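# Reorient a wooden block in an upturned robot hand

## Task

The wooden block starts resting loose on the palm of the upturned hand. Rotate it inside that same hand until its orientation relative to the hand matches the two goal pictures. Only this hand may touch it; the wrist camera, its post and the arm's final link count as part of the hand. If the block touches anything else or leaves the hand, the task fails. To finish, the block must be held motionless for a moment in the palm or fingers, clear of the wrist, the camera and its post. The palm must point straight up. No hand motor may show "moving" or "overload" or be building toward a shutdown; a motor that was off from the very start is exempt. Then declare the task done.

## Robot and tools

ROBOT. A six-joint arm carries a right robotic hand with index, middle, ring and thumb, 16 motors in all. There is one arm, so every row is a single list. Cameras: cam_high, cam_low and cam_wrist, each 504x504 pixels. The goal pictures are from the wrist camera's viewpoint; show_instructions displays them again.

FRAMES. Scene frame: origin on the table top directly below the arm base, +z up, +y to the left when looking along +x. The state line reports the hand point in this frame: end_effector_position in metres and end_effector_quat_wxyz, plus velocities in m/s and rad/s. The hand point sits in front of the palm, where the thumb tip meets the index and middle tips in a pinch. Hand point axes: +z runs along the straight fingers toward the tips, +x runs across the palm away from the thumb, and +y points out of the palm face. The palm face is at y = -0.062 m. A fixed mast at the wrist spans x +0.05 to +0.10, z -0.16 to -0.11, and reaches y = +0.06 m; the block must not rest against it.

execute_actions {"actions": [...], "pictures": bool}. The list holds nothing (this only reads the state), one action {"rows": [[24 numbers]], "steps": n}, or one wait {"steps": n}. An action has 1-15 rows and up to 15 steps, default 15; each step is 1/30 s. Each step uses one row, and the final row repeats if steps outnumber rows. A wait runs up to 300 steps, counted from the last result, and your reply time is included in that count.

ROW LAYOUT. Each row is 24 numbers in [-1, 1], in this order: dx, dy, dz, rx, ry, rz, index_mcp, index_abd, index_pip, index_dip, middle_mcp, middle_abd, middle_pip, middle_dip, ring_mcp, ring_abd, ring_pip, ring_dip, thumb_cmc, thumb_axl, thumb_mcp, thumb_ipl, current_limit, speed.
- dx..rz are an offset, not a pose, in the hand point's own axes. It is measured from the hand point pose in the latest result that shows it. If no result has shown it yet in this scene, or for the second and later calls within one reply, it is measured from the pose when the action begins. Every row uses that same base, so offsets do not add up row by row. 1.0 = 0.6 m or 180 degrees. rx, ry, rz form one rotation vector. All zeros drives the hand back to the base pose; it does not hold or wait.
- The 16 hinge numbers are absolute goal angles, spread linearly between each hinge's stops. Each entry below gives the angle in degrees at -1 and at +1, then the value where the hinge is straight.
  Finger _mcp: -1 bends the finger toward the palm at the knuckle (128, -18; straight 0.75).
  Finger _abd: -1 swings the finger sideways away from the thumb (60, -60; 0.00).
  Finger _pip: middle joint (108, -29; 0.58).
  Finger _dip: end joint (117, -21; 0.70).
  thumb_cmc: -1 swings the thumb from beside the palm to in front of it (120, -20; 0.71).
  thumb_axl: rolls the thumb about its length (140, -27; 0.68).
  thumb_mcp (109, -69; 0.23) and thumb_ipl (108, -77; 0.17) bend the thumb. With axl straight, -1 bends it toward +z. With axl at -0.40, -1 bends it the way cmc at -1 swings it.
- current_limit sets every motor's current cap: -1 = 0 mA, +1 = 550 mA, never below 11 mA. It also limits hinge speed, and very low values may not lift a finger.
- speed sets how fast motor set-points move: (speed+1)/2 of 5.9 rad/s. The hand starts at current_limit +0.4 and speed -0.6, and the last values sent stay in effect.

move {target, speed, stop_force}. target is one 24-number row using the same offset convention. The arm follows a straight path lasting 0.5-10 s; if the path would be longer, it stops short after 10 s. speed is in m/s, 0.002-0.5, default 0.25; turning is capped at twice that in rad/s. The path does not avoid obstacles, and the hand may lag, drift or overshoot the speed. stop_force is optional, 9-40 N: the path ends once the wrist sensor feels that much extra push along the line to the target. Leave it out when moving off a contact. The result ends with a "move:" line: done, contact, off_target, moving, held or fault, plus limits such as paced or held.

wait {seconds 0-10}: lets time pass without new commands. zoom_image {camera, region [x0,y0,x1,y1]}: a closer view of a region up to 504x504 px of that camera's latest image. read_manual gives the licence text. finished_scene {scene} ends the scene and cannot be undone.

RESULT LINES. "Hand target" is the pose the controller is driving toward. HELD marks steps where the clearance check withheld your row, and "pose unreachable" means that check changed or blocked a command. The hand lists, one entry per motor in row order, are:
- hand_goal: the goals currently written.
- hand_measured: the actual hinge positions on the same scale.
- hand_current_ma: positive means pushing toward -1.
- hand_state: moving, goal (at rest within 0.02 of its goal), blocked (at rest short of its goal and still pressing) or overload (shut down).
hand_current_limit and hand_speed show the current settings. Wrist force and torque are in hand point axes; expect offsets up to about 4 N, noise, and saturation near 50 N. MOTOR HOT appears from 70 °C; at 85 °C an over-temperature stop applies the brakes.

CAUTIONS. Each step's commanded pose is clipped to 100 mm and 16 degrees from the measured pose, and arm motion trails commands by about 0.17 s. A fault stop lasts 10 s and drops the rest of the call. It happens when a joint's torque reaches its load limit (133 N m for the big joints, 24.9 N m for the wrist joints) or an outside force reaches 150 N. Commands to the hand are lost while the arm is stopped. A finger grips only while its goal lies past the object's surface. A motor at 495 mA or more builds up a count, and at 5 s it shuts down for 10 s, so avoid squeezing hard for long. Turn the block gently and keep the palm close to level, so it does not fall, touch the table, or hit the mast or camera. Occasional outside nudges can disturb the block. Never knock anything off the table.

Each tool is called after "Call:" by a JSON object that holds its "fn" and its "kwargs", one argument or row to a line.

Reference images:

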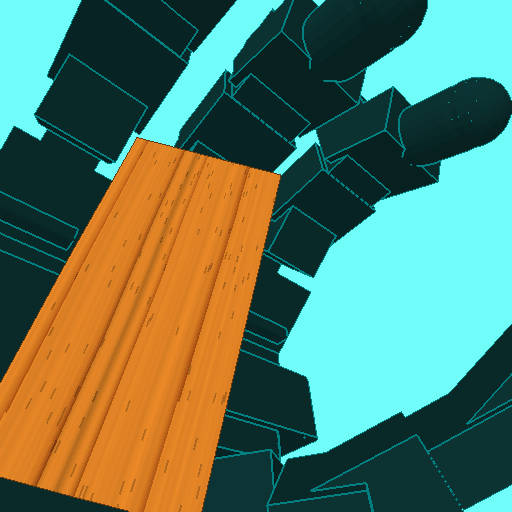

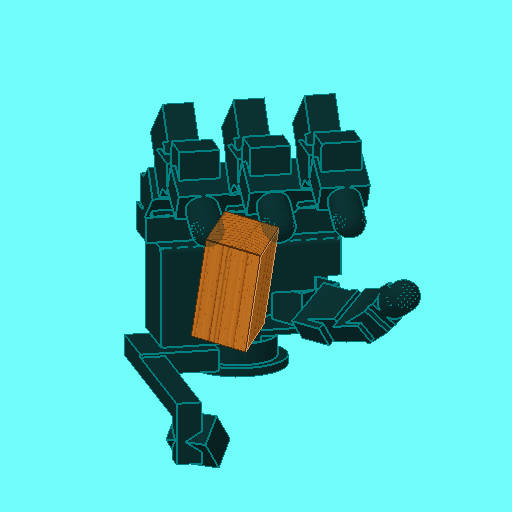

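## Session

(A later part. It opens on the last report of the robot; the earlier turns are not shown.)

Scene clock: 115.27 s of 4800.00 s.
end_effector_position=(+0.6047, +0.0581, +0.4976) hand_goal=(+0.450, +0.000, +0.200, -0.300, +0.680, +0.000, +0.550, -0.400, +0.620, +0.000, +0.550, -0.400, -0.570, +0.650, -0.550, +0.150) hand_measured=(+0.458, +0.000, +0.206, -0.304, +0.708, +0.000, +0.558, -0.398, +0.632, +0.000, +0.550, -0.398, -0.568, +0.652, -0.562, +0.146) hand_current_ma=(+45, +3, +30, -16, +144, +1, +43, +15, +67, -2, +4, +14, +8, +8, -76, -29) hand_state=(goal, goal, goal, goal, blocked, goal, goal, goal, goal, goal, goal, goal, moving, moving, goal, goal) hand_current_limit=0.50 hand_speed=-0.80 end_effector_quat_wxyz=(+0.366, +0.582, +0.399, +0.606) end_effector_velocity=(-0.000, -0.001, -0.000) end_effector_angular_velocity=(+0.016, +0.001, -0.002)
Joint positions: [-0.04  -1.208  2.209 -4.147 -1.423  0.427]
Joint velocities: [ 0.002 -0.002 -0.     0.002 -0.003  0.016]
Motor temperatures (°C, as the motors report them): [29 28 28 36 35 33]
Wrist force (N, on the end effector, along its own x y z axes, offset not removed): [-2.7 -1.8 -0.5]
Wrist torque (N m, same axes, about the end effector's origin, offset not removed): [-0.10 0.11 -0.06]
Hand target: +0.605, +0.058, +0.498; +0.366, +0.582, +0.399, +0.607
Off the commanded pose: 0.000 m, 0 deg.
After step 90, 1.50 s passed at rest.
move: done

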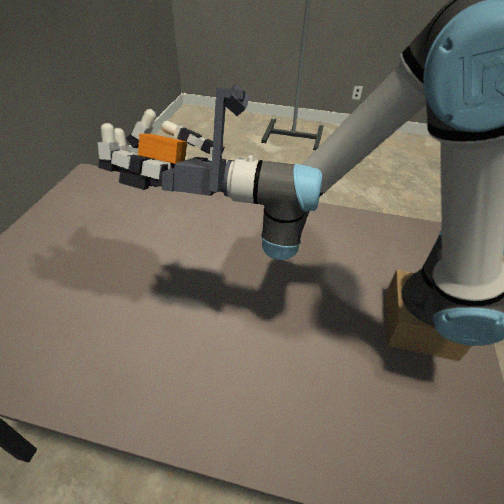

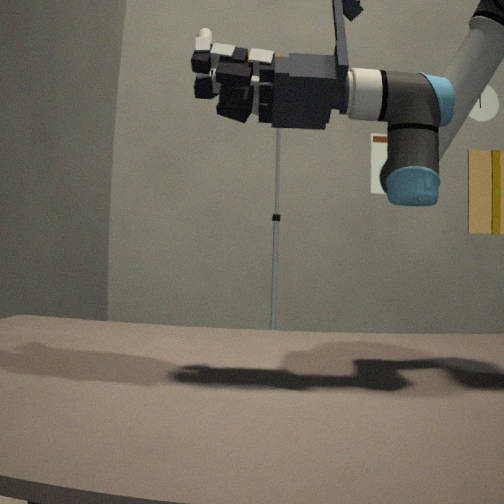

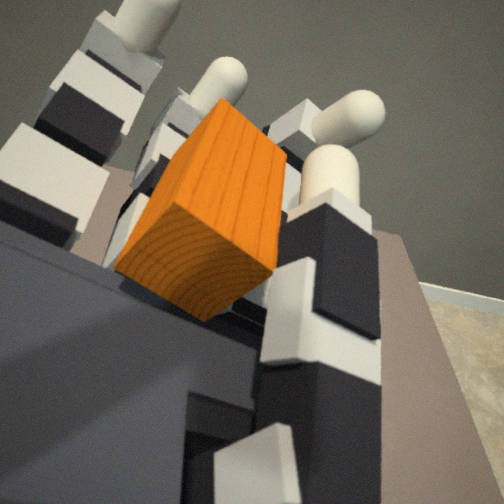

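Call:
{"fn": "move", "kwargs": {
  "target": [0,0,0,0,0,-0.15,0.8,0,0.58,-0.3,0.6,-0.25,0.58,-0.4,0.5,-0.25,0.55,-0.4,-0.4,0.7,-0.55,0.15,0.5,-0.9],
  "speed": 0.12
}}

Call:
{"fn": "move", "kwargs": {
  "target": [0,0,0,0,0,0,0.8,-0.4,0.58,-0.3,0.6,-0.25,0.58,-0.4,0.5,-0.25,0.55,-0.4,-0.4,0.7,-0.55,0.15,0.5,-0.8]
}}

Call:
{"fn": "move", "kwargs": {
  "target": [0,0,0,0,0,0,0.4,-0.4,0.58,-0.3,0.6,-0.25,0.58,-0.4,0.3,-0.25,0.55,-0.4,-0.3,0.7,-0.4,0.15,0.5,-0.85]
}}

Call:
{"fn": "zoom_image", "kwargs": {
  "camera": "cam_high",
  "region": [90,70,250,230]
}}

Scene clock: 124.23 s of 4800.00 s.
end_effector_position=(+0.6047, +0.0581, +0.4977) hand_goal=(+0.800, +0.000, +0.580, -0.300, +0.600, -0.250, +0.580, -0.400, +0.500, -0.250, +0.550, -0.400, -0.400, +0.700, -0.550, +0.150) hand_measured=(+0.808, +0.000, +0.580, -0.302, +0.630, -0.248, +0.580, -0.398, +0.526, -0.248, +0.550, -0.398, -0.398, +0.700, -0.560, +0.146) hand_current_ma=(+49, +3, +0, -14, +156, +12, +0, +14, +137, +13, +4, +14, +10, +7, -69, -29) hand_state=(goal, goal, goal, goal, blocked, goal, goal, goal, blocked, goal, goal, goal, goal, goal, goal, goal) hand_current_limit=0.50 hand_speed=-0.90 end_effector_quat_wxyz=(+0.497, +0.473, +0.524, +0.505) end_effector_velocity=(+0.000, +0.000, +0.001) end_effector_angular_velocity=(-0.018, -0.001, +0.001)
Joint positions: [-0.14  -1.172  2.233 -4.207 -1.323 -0.042]
Joint velocities: [-0.004 -0.    -0.001  0.001  0.005 -0.018]
Motor temperatures (°C, as the motors report them): [29 28 28 36 35 33]
Wrist force (N, on the end effector, along its own x y z axes, offset not removed): [-0.1 -0.8 -0.1]
Wrist torque (N m, same axes, about the end effector's origin, offset not removed): [-0.04 -0.10 0.10]
Hand target: +0.605, +0.058, +0.498; +0.498, +0.473, +0.524, +0.504
Off the commanded pose: 0.000 m, 0 deg.
After step 90, 3.57 s passed at rest.
move: done

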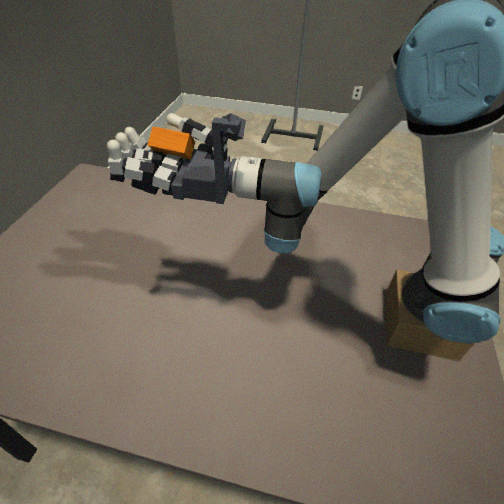

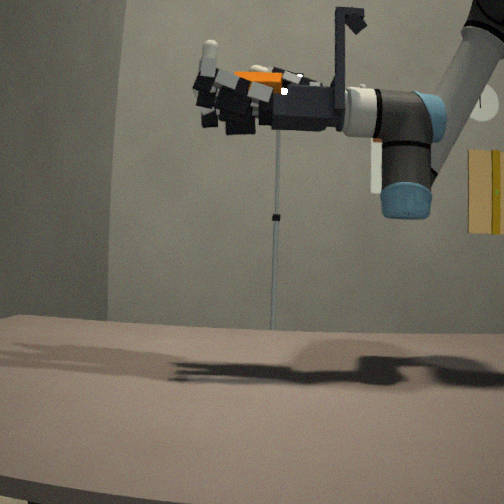

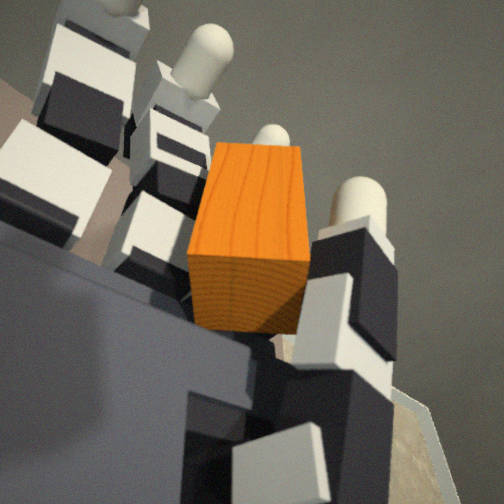

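Scene clock: 125.20 s of 4800.00 s.
end_effector_position=(+0.6047, +0.0581, +0.4977) hand_goal=(+0.800, -0.400, +0.580, -0.300, +0.600, -0.250, +0.580, -0.400, +0.500, -0.250, +0.550, -0.400, -0.400, +0.700, -0.550, +0.150) hand_measured=(+0.810, -0.396, +0.580, -0.302, +0.630, -0.248, +0.580, -0.398, +0.526, -0.248, +0.550, -0.398, -0.398, +0.700, -0.560, +0.146) hand_current_ma=(+55, +18, +1, -14, +156, +12, +0, +14, +137, +13, +4, +14, +10, +7, -69, -29) hand_state=(goal, goal, goal, goal, blocked, goal, goal, goal, blocked, goal, goal, goal, goal, goal, goal, goal) hand_current_limit=0.50 hand_speed=-0.80 end_effector_quat_wxyz=(+0.497, +0.473, +0.524, +0.505) end_effector_velocity=(-0.000, +0.000, -0.000) end_effector_angular_velocity=(+0.000, +0.000, +0.001)
Joint positions: [-0.14  -1.172  2.233 -4.207 -1.323 -0.042]
Joint velocities: [ 0.001  0.     0.001 -0.001 -0.     0.   ]
Motor temperatures (°C, as the motors report them): [29 28 28 36 35 33]
Wrist force (N, on the end effector, along its own x y z axes, offset not removed): [-1.4 0.7 -0.8]
Wrist torque (N m, same axes, about the end effector's origin, offset not removed): [0.14 0.14 0.01]
Hand target: +0.605, +0.058, +0.498; +0.497, +0.473, +0.524, +0.505
Off the commanded pose: 0.000 m, 0 deg.
move: done

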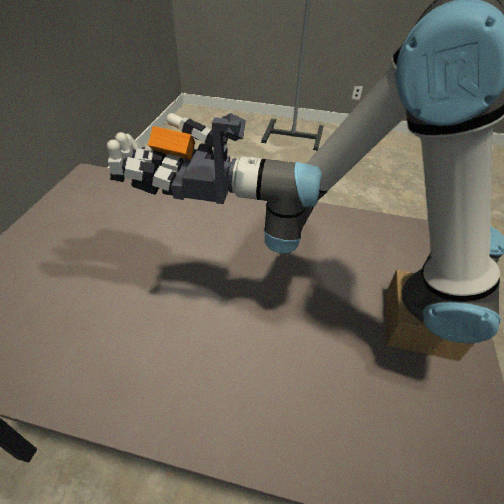

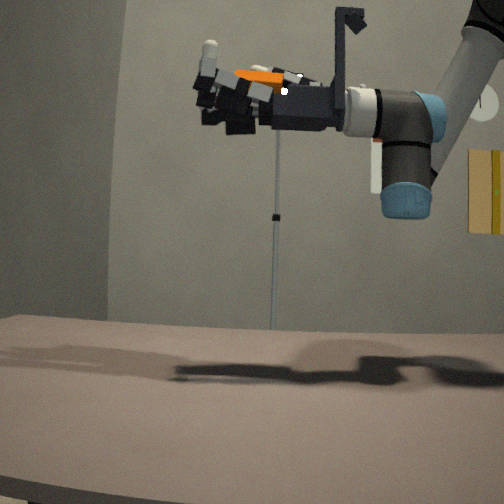

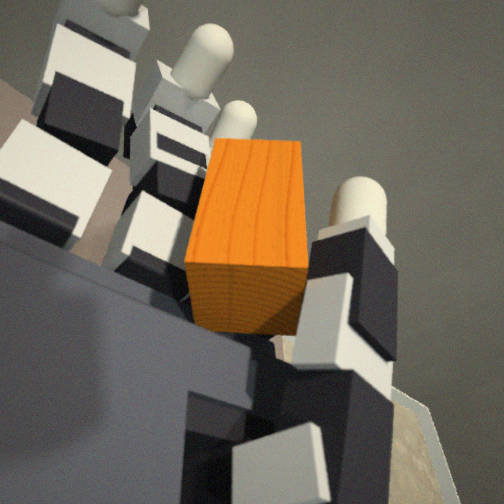

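Scene clock: 126.60 s of 4800.00 s.
end_effector_position=(+0.6047, +0.0581, +0.4977) hand_goal=(+0.400, -0.400, +0.580, -0.300, +0.600, -0.250, +0.580, -0.400, +0.300, -0.250, +0.550, -0.400, -0.300, +0.700, -0.400, +0.150) hand_measured=(+0.428, -0.398, +0.580, -0.302, +0.630, -0.248, +0.580, -0.398, +0.324, -0.248, +0.550, -0.398, -0.300, +0.700, -0.412, +0.146) hand_current_ma=(+150, +10, +2, -14, +156, +12, +0, +14, +130, +11, +4, +13, +3, +7, -78, -29) hand_state=(blocked, goal, goal, goal, blocked, goal, goal, goal, blocked, goal, goal, goal, goal, goal, goal, goal) hand_current_limit=0.50 hand_speed=-0.85 end_effector_quat_wxyz=(+0.497, +0.473, +0.524, +0.505) end_effector_velocity=(-0.000, -0.000, -0.000) end_effector_angular_velocity=(+0.000, +0.001, -0.000)
Joint positions: [-0.14  -1.172  2.233 -4.207 -1.323 -0.042]
Joint velocities: [-0.    -0.     0.     0.001  0.    -0.   ]
Motor temperatures (°C, as the motors report them): [29 28 28 36 35 33]
Wrist force (N, on the end effector, along its own x y z axes, offset not removed): [-3.0 -1.4 -0.8]
Wrist torque (N m, same axes, about the end effector's origin, offset not removed): [-0.18 0.31 -0.08]
Hand target: +0.605, +0.058, +0.498; +0.497, +0.473, +0.524, +0.505
Off the commanded pose: 0.000 m, 0 deg.
move: done

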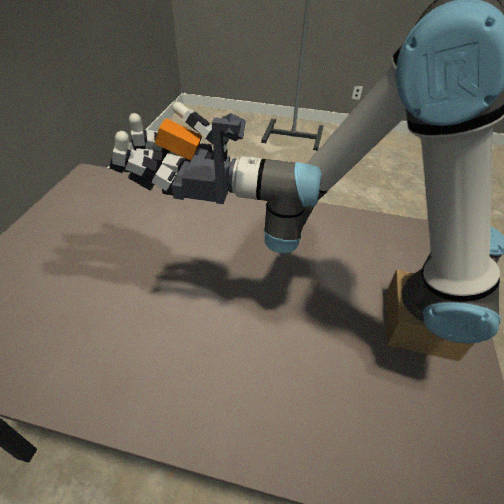

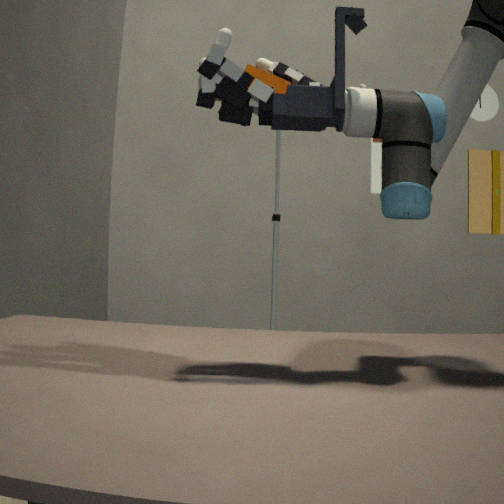

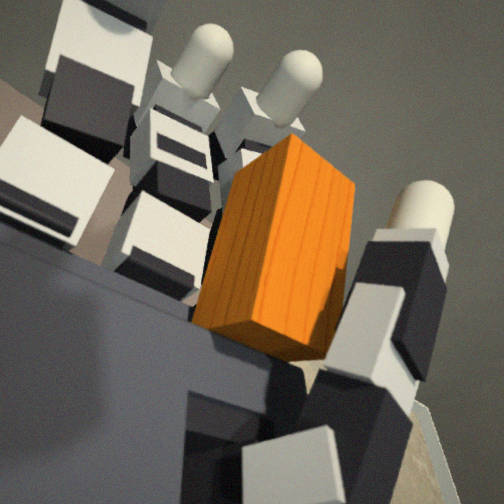

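Region (90, 70, 250, 230) of cam_high's 504x504 image, scaled by 3.150, with more detail than that image has.

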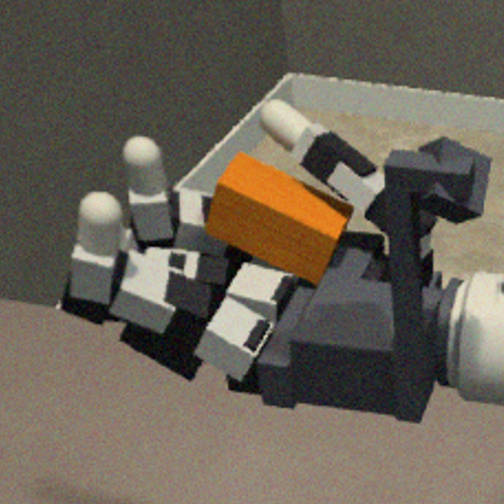

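Call:
{"fn": "move", "kwargs": {
  "target": [0,0,0,0,0,0,0.42,0,0.58,-0.3,0.36,0,0.58,-0.4,0.3,-0.1,0.55,-0.4,-0.3,0.7,-0.4,0.15,0.5,-0.8]
}}

Call:
{"fn": "move", "kwargs": {
  "target": [0,0,0,0,0,0,0.42,0,0.58,-0.3,0.36,0,0.58,-0.4,0.3,-0.1,0.55,-0.4,-0.52,0.62,-0.4,0.15,0.5,-0.88]
}}

Scene clock: 132.63 s of 4800.00 s.
end_effector_position=(+0.6047, +0.0581, +0.4977) hand_goal=(+0.420, +0.000, +0.580, -0.300, +0.360, +0.000, +0.580, -0.400, +0.300, -0.100, +0.550, -0.400, -0.300, +0.700, -0.400, +0.150) hand_measured=(+0.430, -0.004, +0.580, -0.302, +0.388, -0.004, +0.580, -0.398, +0.324, -0.104, +0.550, -0.398, -0.300, +0.700, -0.412, +0.146) hand_current_ma=(+54, -18, +2, -14, +149, -16, +1, +13, +130, -22, +4, +13, +3, +7, -78, -29) hand_state=(goal, goal, goal, goal, blocked, goal, goal, goal, blocked, goal, goal, goal, goal, goal, goal, goal) hand_current_limit=0.50 hand_speed=-0.80 end_effector_quat_wxyz=(+0.497, +0.473, +0.524, +0.505) end_effector_velocity=(-0.000, +0.000, +0.000) end_effector_angular_velocity=(-0.000, -0.000, +0.001)
Joint positions: [-0.14  -1.172  2.233 -4.207 -1.323 -0.042]
Joint velocities: [ 0.001 -0.     0.    -0.    -0.    -0.   ]
Motor temperatures (°C, as the motors report them): [29 28 28 36 35 33]
Wrist force (N, on the end effector, along its own x y z axes, offset not removed): [-1.8 -1.4 -0.1]
Wrist torque (N m, same axes, about the end effector's origin, offset not removed): [-0.16 0.16 -0.04]
Hand target: +0.605, +0.058, +0.498; +0.497, +0.473, +0.524, +0.505
Off the commanded pose: 0.000 m, 0 deg.
After step 90, 2.03 s passed at rest.
move: done

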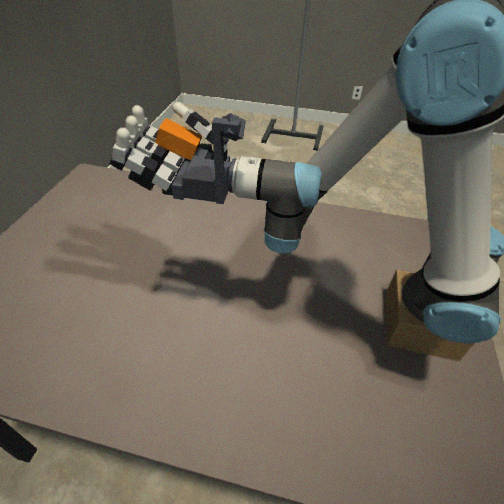

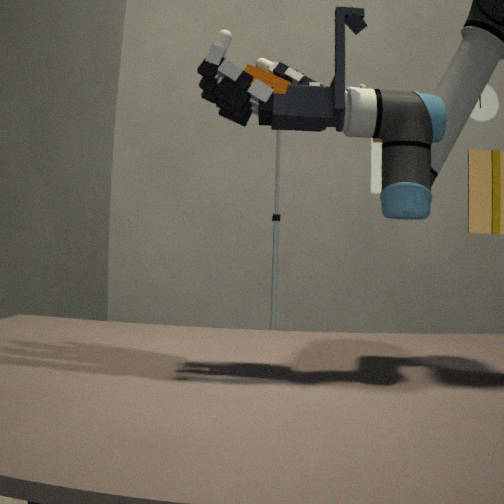

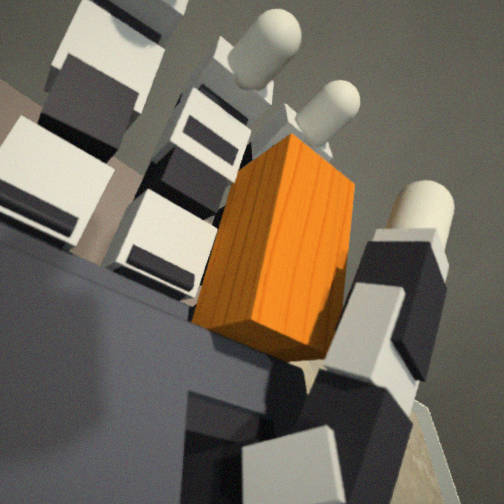

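Scene clock: 133.63 s of 4800.00 s.
end_effector_position=(+0.6047, +0.0581, +0.4977) hand_goal=(+0.420, +0.000, +0.580, -0.300, +0.360, +0.000, +0.580, -0.400, +0.300, -0.100, +0.550, -0.400, -0.520, +0.620, -0.400, +0.150) hand_measured=(+0.430, -0.004, +0.580, -0.302, +0.388, -0.004, +0.580, -0.398, +0.324, -0.104, +0.550, -0.398, -0.518, +0.622, -0.412, +0.146) hand_current_ma=(+54, -18, +2, -14, +149, -16, +1, +13, +130, -22, +4, +13, +16, +15, -78, -29) hand_state=(goal, goal, goal, goal, blocked, goal, goal, goal, blocked, goal, goal, goal, goal, goal, goal, goal) hand_current_limit=0.50 hand_speed=-0.88 end_effector_quat_wxyz=(+0.497, +0.473, +0.524, +0.505) end_effector_velocity=(-0.000, -0.000, +0.000) end_effector_angular_velocity=(-0.001, -0.001, -0.001)
Joint positions: [-0.14  -1.172  2.233 -4.207 -1.323 -0.042]
Joint velocities: [-0.001 -0.    -0.    -0.001 -0.    -0.001]
Motor temperatures (°C, as the motors report them): [29 28 28 36 35 33]
Wrist force (N, on the end effector, along its own x y z axes, offset not removed): [-2.1 -1.0 -1.3]
Wrist torque (N m, same axes, about the end effector's origin, offset not removed): [-0.06 0.14 -0.04]
Hand target: +0.605, +0.058, +0.498; +0.497, +0.473, +0.524, +0.505
Off the commanded pose: 0.000 m, 0 deg.
move: done

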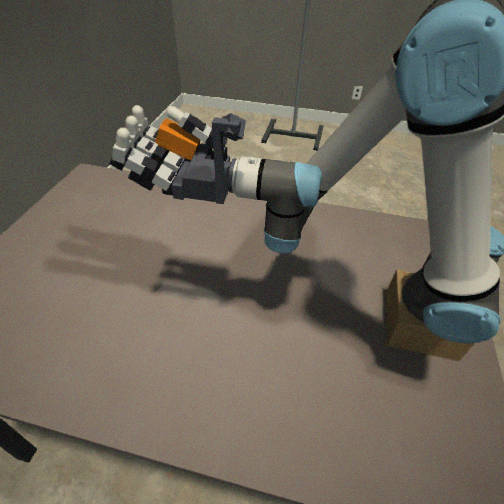

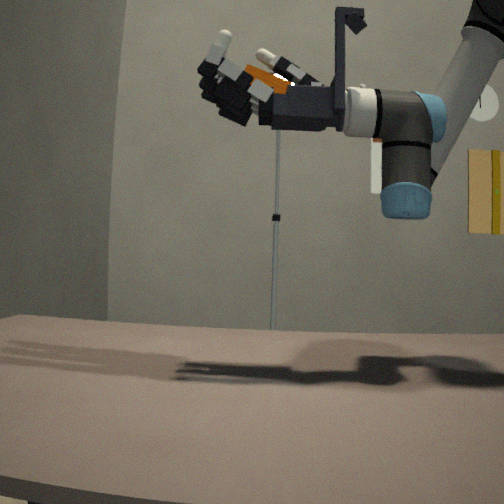

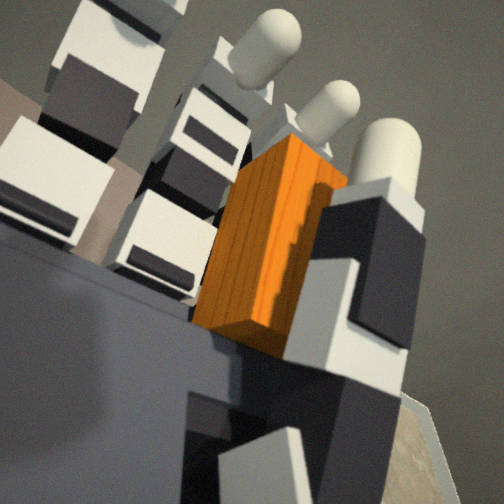

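Passed over. Retry lower.

Call:
{"fn": "move", "kwargs": {
  "target": [0,0,0,0,0,0,0.42,0,0.58,-0.3,0.36,0,0.58,-0.4,0.3,-0.1,0.55,-0.4,-0.05,0.7,-0.4,0.15,0.5,-0.7]
}}

Call:
{"fn": "move", "kwargs": {
  "target": [0,0,0,0,0,0,0.42,0,0.58,-0.3,0.36,0,0.58,-0.4,0.3,-0.1,0.55,-0.4,-0.05,0.7,-0.56,0.15,0.5,-0.8]
}}

Call:
{"fn": "move", "kwargs": {
  "target": [0,0,0,0,0,0,0.42,0,0.58,-0.3,0.36,0,0.58,-0.4,0.3,-0.1,0.55,-0.4,-0.42,0.7,-0.56,0.15,0.5,-0.88]
}}

Scene clock: 140.40 s of 4800.00 s.
end_effector_position=(+0.6047, +0.0581, +0.4977) hand_goal=(+0.420, +0.000, +0.580, -0.300, +0.360, +0.000, +0.580, -0.400, +0.300, -0.100, +0.550, -0.400, -0.050, +0.700, -0.400, +0.150) hand_measured=(+0.430, -0.004, +0.580, -0.302, +0.388, -0.004, +0.580, -0.398, +0.324, -0.104, +0.550, -0.398, -0.048, +0.700, -0.410, +0.146) hand_current_ma=(+54, -18, +2, -14, +149, -16, +1, +13, +130, -21, +4, +13, +15, +5, -70, -29) hand_state=(goal, goal, goal, goal, blocked, goal, goal, goal, blocked, goal, goal, goal, goal, goal, goal, goal) hand_current_limit=0.50 hand_speed=-0.70 end_effector_quat_wxyz=(+0.497, +0.473, +0.524, +0.505) end_effector_velocity=(+0.000, -0.001, -0.000) end_effector_angular_velocity=(+0.000, +0.001, -0.001)
Joint positions: [-0.14  -1.172  2.233 -4.207 -1.323 -0.042]
Joint velocities: [-0.001  0.    -0.     0.001 -0.     0.   ]
Motor temperatures (°C, as the motors report them): [29 28 28 36 35 33]
Wrist force (N, on the end effector, along its own x y z axes, offset not removed): [-2.5 -0.8 -0.6]
Wrist torque (N m, same axes, about the end effector's origin, offset not removed): [0.00 0.19 -0.12]
Hand target: +0.605, +0.058, +0.498; +0.497, +0.473, +0.524, +0.505
Off the commanded pose: 0.000 m, 0 deg.
After step 90, 2.83 s passed at rest.
move: done

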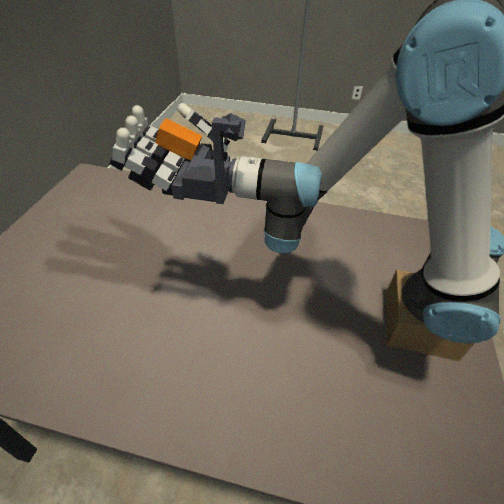

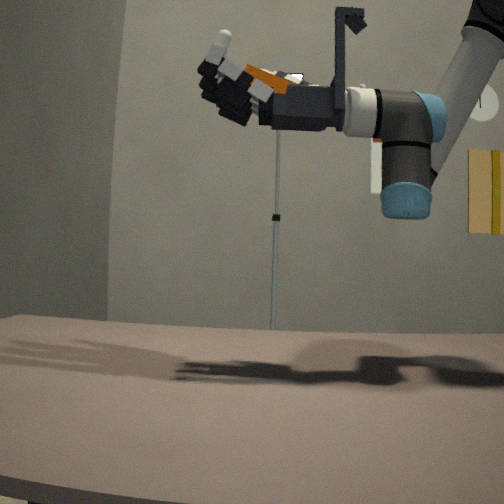

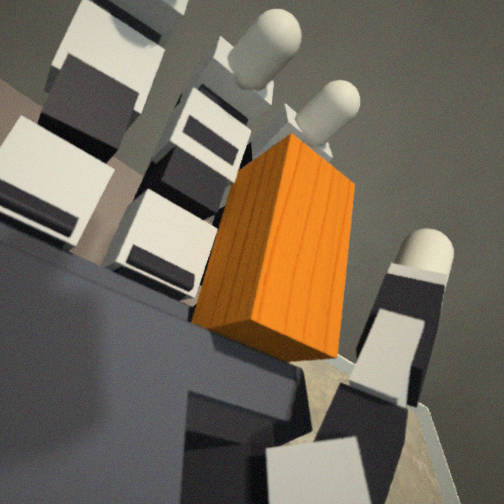

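Scene clock: 141.00 s of 4800.00 s.
end_effector_position=(+0.6047, +0.0581, +0.4977) hand_goal=(+0.420, +0.000, +0.580, -0.300, +0.360, +0.000, +0.580, -0.400, +0.300, -0.100, +0.550, -0.400, -0.050, +0.700, -0.560, +0.150) hand_measured=(+0.430, -0.004, +0.580, -0.302, +0.388, -0.004, +0.580, -0.398, +0.324, -0.104, +0.550, -0.398, -0.048, +0.700, -0.532, +0.146) hand_current_ma=(+54, -16, +2, -14, +149, -16, +1, +13, +130, -21, +4, +13, +15, -5, +180, -29) hand_state=(goal, goal, goal, goal, blocked, goal, goal, goal, blocked, goal, goal, goal, goal, goal, blocked, goal) hand_current_limit=0.50 hand_speed=-0.80 end_effector_quat_wxyz=(+0.497, +0.473, +0.524, +0.505) end_effector_velocity=(-0.000, +0.000, +0.000) end_effector_angular_velocity=(+0.000, -0.000, +0.001)
Joint positions: [-0.14  -1.172  2.233 -4.207 -1.323 -0.042]
Joint velocities: [ 0.001 -0.     0.    -0.     0.     0.   ]
Motor temperatures (°C, as the motors report them): [29 28 28 36 35 33]
Wrist force (N, on the end effector, along its own x y z axes, offset not removed): [-1.4 -1.4 -1.6]
Wrist torque (N m, same axes, about the end effector's origin, offset not removed): [-0.14 0.10 -0.06]
Hand target: +0.605, +0.058, +0.498; +0.497, +0.473, +0.524, +0.505
Off the commanded pose: 0.000 m, 0 deg.
move: done

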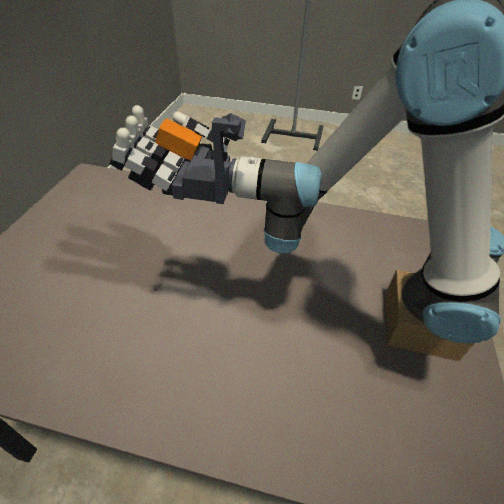

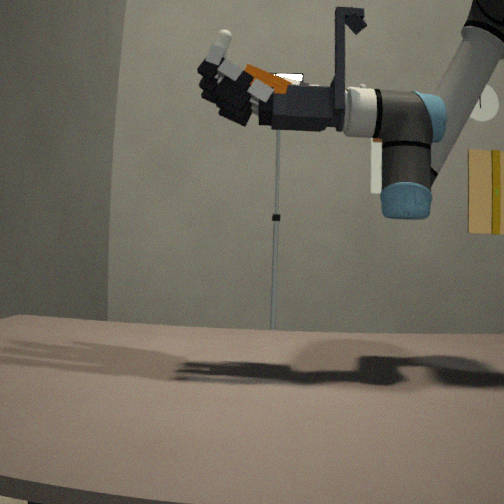

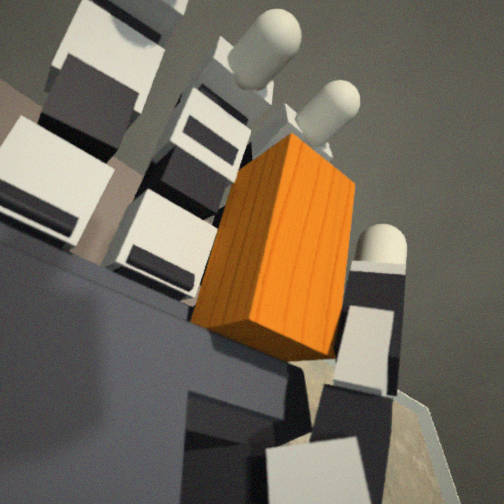

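Scene clock: 142.90 s of 4800.00 s.
end_effector_position=(+0.6047, +0.0581, +0.4977) hand_goal=(+0.420, +0.000, +0.580, -0.300, +0.360, +0.000, +0.580, -0.400, +0.300, -0.100, +0.550, -0.400, -0.420, +0.700, -0.560, +0.150) hand_measured=(+0.430, -0.004, +0.580, -0.302, +0.392, -0.004, +0.580, -0.398, +0.324, -0.104, +0.550, -0.398, -0.356, +0.720, -0.512, +0.156) hand_current_ma=(+55, -14, +2, -14, +171, -16, +3, +13, +130, -21, +4, +13, +347, +134, +320, +42) hand_state=(goal, goal, goal, goal, blocked, goal, goal, goal, blocked, goal, goal, goal, blocked, blocked, blocked, goal) hand_current_limit=0.50 hand_speed=-0.88 end_effector_quat_wxyz=(+0.497, +0.473, +0.524, +0.505) end_effector_velocity=(+0.000, -0.001, -0.000) end_effector_angular_velocity=(+0.000, +0.001, -0.001)
Joint positions: [-0.14  -1.172  2.233 -4.207 -1.323 -0.042]
Joint velocities: [-0.001  0.    -0.     0.001 -0.    -0.   ]
Motor temperatures (°C, as the motors report them): [29 28 28 36 35 33]
Wrist force (N, on the end effector, along its own x y z axes, offset not removed): [0.0 -1.7 0.8]
Wrist torque (N m, same axes, about the end effector's origin, offset not removed): [-0.22 -0.21 0.05]
Hand target: +0.605, +0.058, +0.498; +0.497, +0.473, +0.524, +0.505
Off the commanded pose: 0.000 m, 0 deg.
move: done

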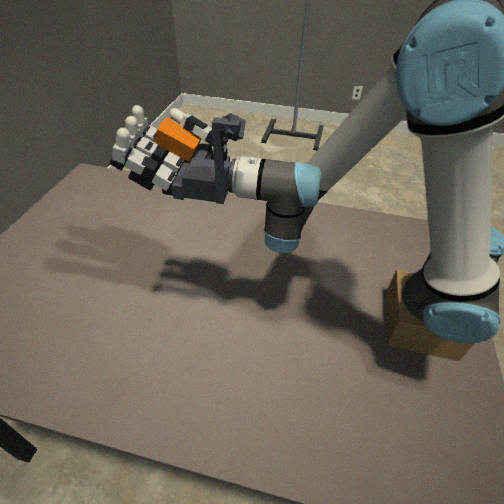

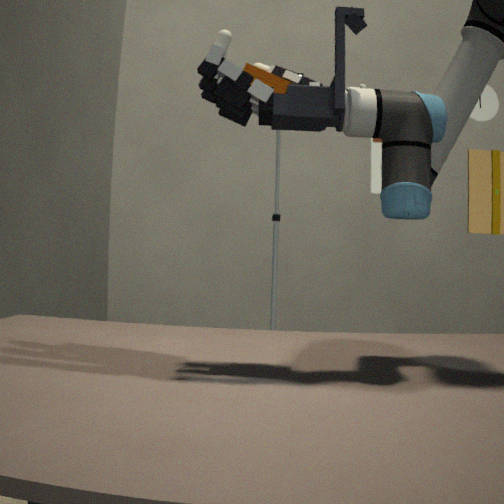

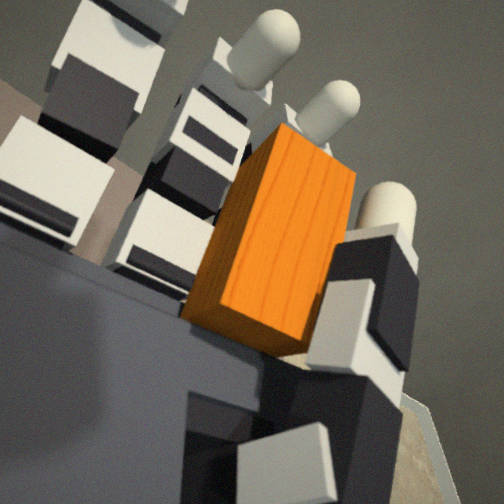

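Rolling; continue.

Call:
{"fn": "move", "kwargs": {
  "target": [0,0,0,0,0,0,0.42,0,0.58,-0.3,0.4,0,0.58,-0.4,0.3,-0.1,0.55,-0.4,-0.48,0.6,-0.51,0.1,0.7,-0.9]
}}

Scene clock: 145.97 s of 4800.00 s.
end_effector_position=(+0.6047, +0.0581, +0.4977) hand_goal=(+0.420, +0.000, +0.580, -0.300, +0.400, +0.000, +0.580, -0.400, +0.300, -0.100, +0.550, -0.400, -0.480, +0.600, -0.510, +0.100) hand_measured=(+0.430, -0.004, +0.580, -0.302, +0.416, -0.004, +0.580, -0.398, +0.324, -0.104, +0.550, -0.398, -0.422, +0.634, -0.464, +0.124) hand_current_ma=(+55, -14, +2, -14, +81, -16, +3, +13, +130, -21, +4, +13, +313, +234, +305, +160) hand_state=(goal, goal, goal, goal, goal, goal, goal, goal, blocked, goal, goal, goal, blocked, blocked, blocked, blocked) hand_current_limit=0.70 hand_speed=-0.90 end_effector_quat_wxyz=(+0.497, +0.473, +0.524, +0.505) end_effector_velocity=(-0.000, -0.000, +0.001) end_effector_angular_velocity=(-0.000, -0.001, -0.000)
Joint positions: [-0.14  -1.172  2.233 -4.207 -1.323 -0.042]
Joint velocities: [-0.    -0.001 -0.    -0.001  0.    -0.   ]
Motor temperatures (°C, as the motors report them): [29 28 28 36 35 33]
Wrist force (N, on the end effector, along its own x y z axes, offset not removed): [-2.2 -1.2 -0.8]
Wrist torque (N m, same axes, about the end effector's origin, offset not removed): [-0.04 0.17 -0.13]
Hand target: +0.605, +0.058, +0.498; +0.497, +0.473, +0.524, +0.505
Off the commanded pose: 0.000 m, 0 deg.
move: done

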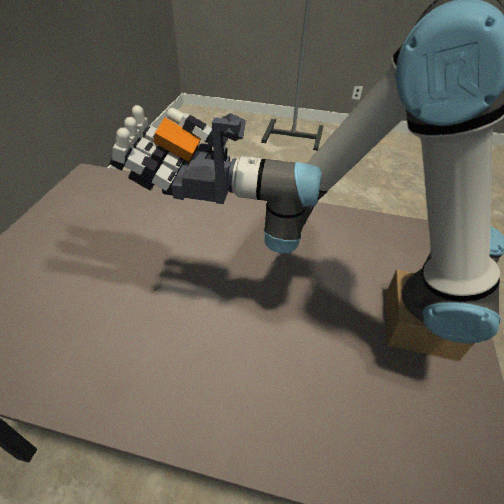

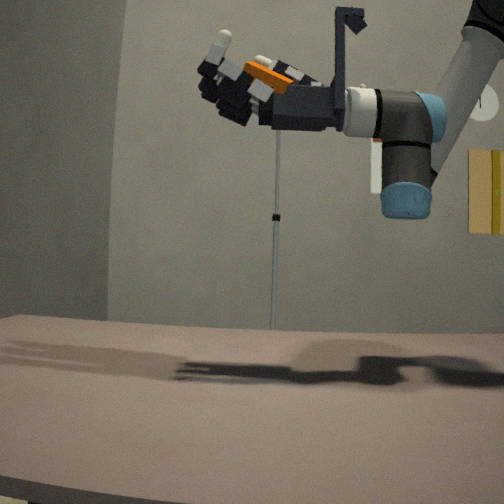

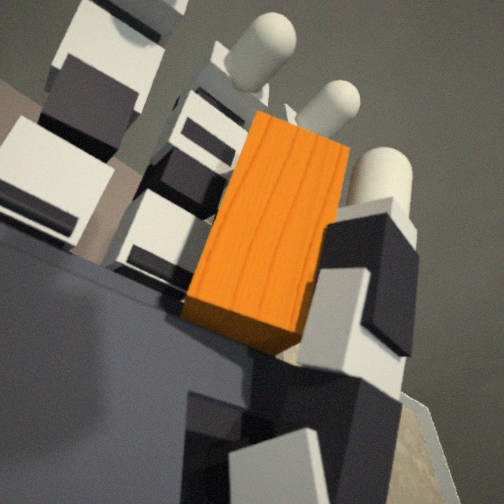

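Call:
{"fn": "move", "kwargs": {
  "target": [0,0,0,0,0,0.014,0.43,-0.05,0.58,-0.3,0.44,-0.1,0.58,-0.4,0.3,-0.1,0.55,-0.4,-0.48,0.55,-0.49,0.07,0.7,-0.9],
  "speed": 0.05
}}

Call:
{"fn": "wait", "kwargs": {
  "seconds": 1
}}

Scene clock: 153.37 s of 4800.00 s.
end_effector_position=(+0.6047, +0.0581, +0.4977) hand_goal=(+0.430, -0.050, +0.580, -0.300, +0.440, -0.100, +0.580, -0.400, +0.300, -0.100, +0.550, -0.400, -0.480, +0.550, -0.490, +0.070) hand_measured=(+0.438, -0.048, +0.580, -0.302, +0.444, -0.098, +0.580, -0.398, +0.324, -0.104, +0.550, -0.398, -0.434, +0.560, -0.450, +0.102) hand_current_ma=(+46, +13, +2, -14, +25, +13, +3, +13, +130, -19, +4, +13, +249, +65, +266, +222) hand_state=(goal, goal, goal, goal, goal, goal, goal, goal, blocked, goal, goal, goal, blocked, goal, blocked, blocked) hand_current_limit=0.70 hand_speed=-0.90 end_effector_quat_wxyz=(+0.486, +0.484, +0.514, +0.515) end_effector_velocity=(-0.000, -0.000, -0.001) end_effector_angular_velocity=(+0.016, +0.002, -0.001)
Joint positions: [-0.131 -1.173  2.232 -4.204 -1.333  0.   ]
Joint velocities: [ 0.003 -0.     0.     0.001 -0.004  0.015]
Motor temperatures (°C, as the motors report them): [29 28 28 36 35 33]
Wrist force (N, on the end effector, along its own x y z axes, offset not removed): [-2.5 -2.4 -2.3]
Wrist torque (N m, same axes, about the end effector's origin, offset not removed): [-0.06 0.18 -0.19]
Hand target: +0.605, +0.058, +0.498; +0.486, +0.485, +0.513, +0.515
Off the commanded pose: 0.000 m, 0 deg.
After step 90, 3.63 s passed at rest.
move: done

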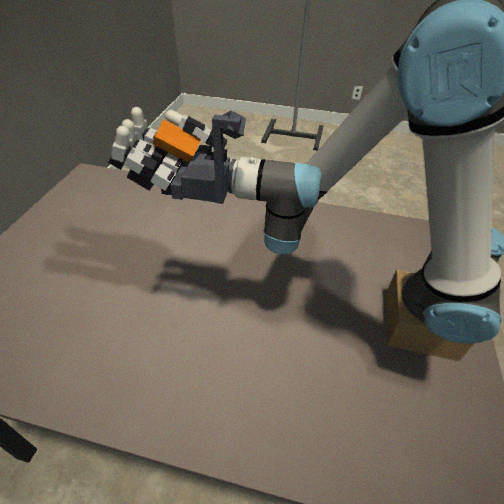

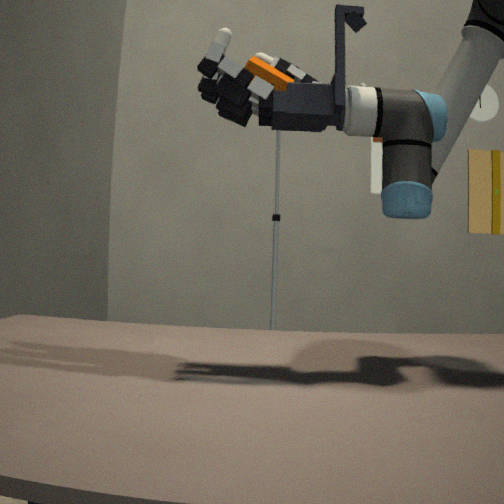

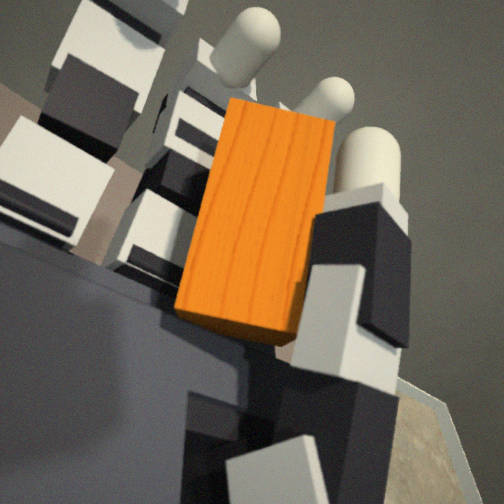

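Scene clock: 154.37 s of 4800.00 s.
end_effector_position=(+0.6047, +0.0581, +0.4977) hand_goal=(+0.430, -0.050, +0.580, -0.300, +0.440, -0.100, +0.580, -0.400, +0.300, -0.100, +0.550, -0.400, -0.480, +0.550, -0.490, +0.070) hand_measured=(+0.438, -0.048, +0.580, -0.302, +0.444, -0.098, +0.580, -0.398, +0.324, -0.104, +0.550, -0.398, -0.434, +0.560, -0.450, +0.102) hand_current_ma=(+46, +13, +2, -14, +25, +13, +3, +13, +130, -19, +4, +13, +249, +65, +266, +222) hand_state=(goal, goal, goal, goal, goal, goal, goal, goal, blocked, goal, goal, goal, blocked, goal, blocked, blocked) hand_current_limit=0.70 hand_speed=-0.90 end_effector_quat_wxyz=(+0.486, +0.485, +0.513, +0.515) end_effector_velocity=(-0.000, +0.001, +0.000) end_effector_angular_velocity=(-0.001, -0.000, +0.001)
Joint positions: [-0.13  -1.173  2.232 -4.204 -1.333  0.002]
Joint velocities: [ 0.001 -0.002  0.001  0.     0.    -0.   ]
Motor temperatures (°C, as the motors report them): [29 28 28 36 35 33]
Wrist force (N, on the end effector, along its own x y z axes, offset not removed): [-2.2 -2.0 0.3]
Wrist torque (N m, same axes, about the end effector's origin, offset not removed): [-0.20 0.06 -0.12]
Hand target: +0.605, +0.058, +0.498; +0.486, +0.485, +0.513, +0.515
Off the commanded pose: 0.000 m, 0 deg.
Steps of this call (steps 1 to 30: nothing new was sent). Readings (end_effector_position | what the end effector reports):
1: (+0.6047, +0.0581, +0.4977) | hand_goal=(+0.430, -0.050, +0.580, -0.300, +0.440, -0.100, +0.580, -0.400, +0.300, -0.100, +0.550, -0.400, -0.480, +0.550, -0.490, +0.070) hand_measured=(+0.438, -0.048, +0.580, -0.302, +0.444, -0.098, +0.580, -0.398, +0.324, -0.104, +0.550, -0.398, -0.434, +0.560, -0.450, +0.102) hand_current_ma=(+46, +13, +2, -14, +25, +13, +3, +13, +130, -19, +4, +13, +249, +65, +266, +222) hand_state=(goal, goal, goal, goal, goal, goal, goal, goal, blocked, goal, goal, goal, blocked, goal, blocked, blocked) hand_current_limit=0.70 hand_speed=-0.90
2: (+0.6047, +0.0581, +0.4977) | hand_goal=(+0.430, -0.050, +0.580, -0.300, +0.440, -0.100, +0.580, -0.400, +0.300, -0.100, +0.550, -0.400, -0.480, +0.550, -0.490, +0.070) hand_measured=(+0.438, -0.048, +0.580, -0.302, +0.444, -0.098, +0.580, -0.398, +0.324, -0.104, +0.550, -0.398, -0.434, +0.560, -0.450, +0.102) hand_current_ma=(+46, +13, +2, -14, +25, +13, +3, +13, +130, -19, +4, +13, +249, +65, +266, +222) hand_state=(goal, goal, goal, goal, goal, goal, goal, goal, blocked, goal, goal, goal, blocked, goal, blocked, blocked) hand_current_limit=0.70 hand_speed=-0.90
4: (+0.6047, +0.0581, +0.4977) | hand_goal=(+0.430, -0.050, +0.580, -0.300, +0.440, -0.100, +0.580, -0.400, +0.300, -0.100, +0.550, -0.400, -0.480, +0.550, -0.490, +0.070) hand_measured=(+0.438, -0.048, +0.580, -0.302, +0.444, -0.098, +0.580, -0.398, +0.324, -0.104, +0.550, -0.398, -0.434, +0.560, -0.450, +0.102) hand_current_ma=(+46, +13, +2, -14, +25, +13, +3, +13, +130, -19, +4, +13, +249, +65, +266, +222) hand_state=(goal, goal, goal, goal, goal, goal, goal, goal, blocked, goal, goal, goal, blocked, goal, blocked, blocked) hand_current_limit=0.70 hand_speed=-0.90
8: (+0.6047, +0.0581, +0.4977) | hand_goal=(+0.430, -0.050, +0.580, -0.300, +0.440, -0.100, +0.580, -0.400, +0.300, -0.100, +0.550, -0.400, -0.480, +0.550, -0.490, +0.070) hand_measured=(+0.438, -0.048, +0.580, -0.302, +0.444, -0.098, +0.580, -0.398, +0.324, -0.104, +0.550, -0.398, -0.434, +0.560, -0.450, +0.102) hand_current_ma=(+46, +13, +2, -14, +25, +13, +3, +13, +130, -19, +4, +13, +249, +65, +266, +222) hand_state=(goal, goal, goal, goal, goal, goal, goal, goal, blocked, goal, goal, goal, blocked, goal, blocked, blocked) hand_current_limit=0.70 hand_speed=-0.90
30: the state above

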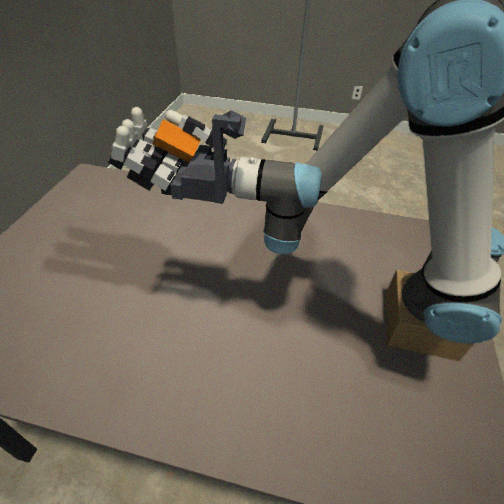

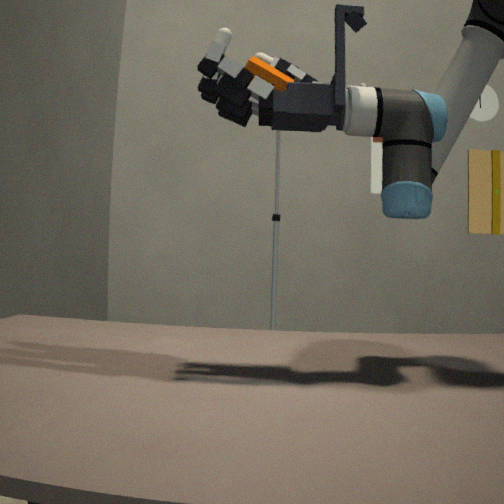

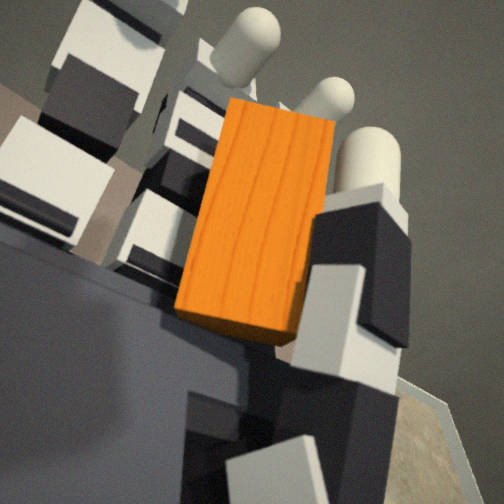

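Call:
{"fn": "move", "kwargs": {
  "target": [0,0,0,0,0,0,0.51,0,0.58,-0.3,0.5,-0.05,0.58,-0.4,0.3,-0.1,0.55,-0.4,-0.45,0.57,-0.49,0.0,0.7,-0.92]
}}

Scene clock: 162.27 s of 4800.00 s.
end_effector_position=(+0.6047, +0.0581, +0.4977) hand_goal=(+0.510, +0.000, +0.580, -0.300, +0.500, -0.050, +0.580, -0.400, +0.300, -0.100, +0.550, -0.400, -0.450, +0.570, -0.490, +0.000) hand_measured=(+0.518, -0.004, +0.580, -0.302, +0.500, -0.054, +0.580, -0.398, +0.324, -0.104, +0.550, -0.398, -0.426, +0.572, -0.436, +0.044) hand_current_ma=(+48, -14, +2, -14, +1, -15, +3, +13, +129, -19, +4, +13, +130, +8, +357, +309) hand_state=(goal, goal, goal, goal, goal, goal, goal, goal, blocked, goal, goal, goal, blocked, goal, blocked, blocked) hand_current_limit=0.70 hand_speed=-0.92 end_effector_quat_wxyz=(+0.486, +0.485, +0.513, +0.515) end_effector_velocity=(+0.000, -0.001, +0.000) end_effector_angular_velocity=(-0.000, -0.000, -0.001)
Joint positions: [-0.13  -1.173  2.232 -4.204 -1.333  0.002]
Joint velocities: [-0.001 -0.001 -0.     0.     0.    -0.   ]
Motor temperatures (°C, as the motors report them): [29 28 28 36 35 33]
Wrist force (N, on the end effector, along its own x y z axes, offset not removed): [-1.5 -2.2 -0.7]
Wrist torque (N m, same axes, about the end effector's origin, offset not removed): [-0.19 0.11 -0.11]
Hand target: +0.605, +0.058, +0.498; +0.486, +0.485, +0.513, +0.515
Off the commanded pose: 0.000 m, 0 deg.
After step 90, 4.20 s passed at rest.
move: done

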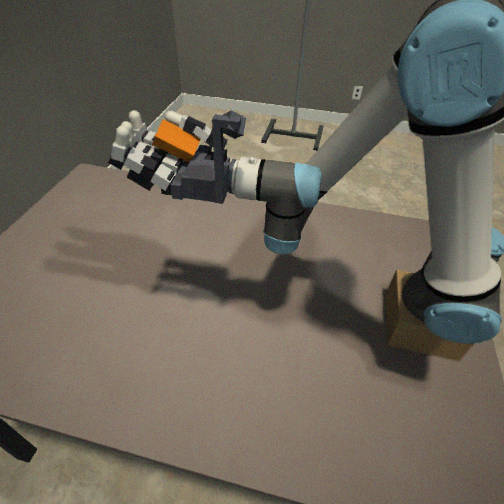

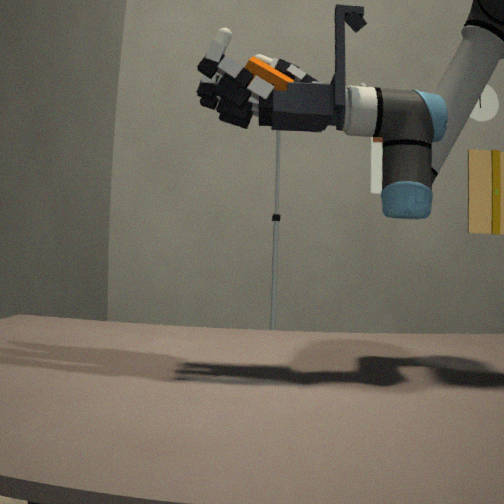

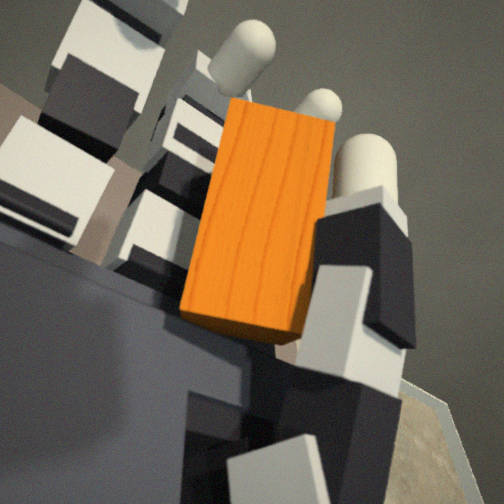

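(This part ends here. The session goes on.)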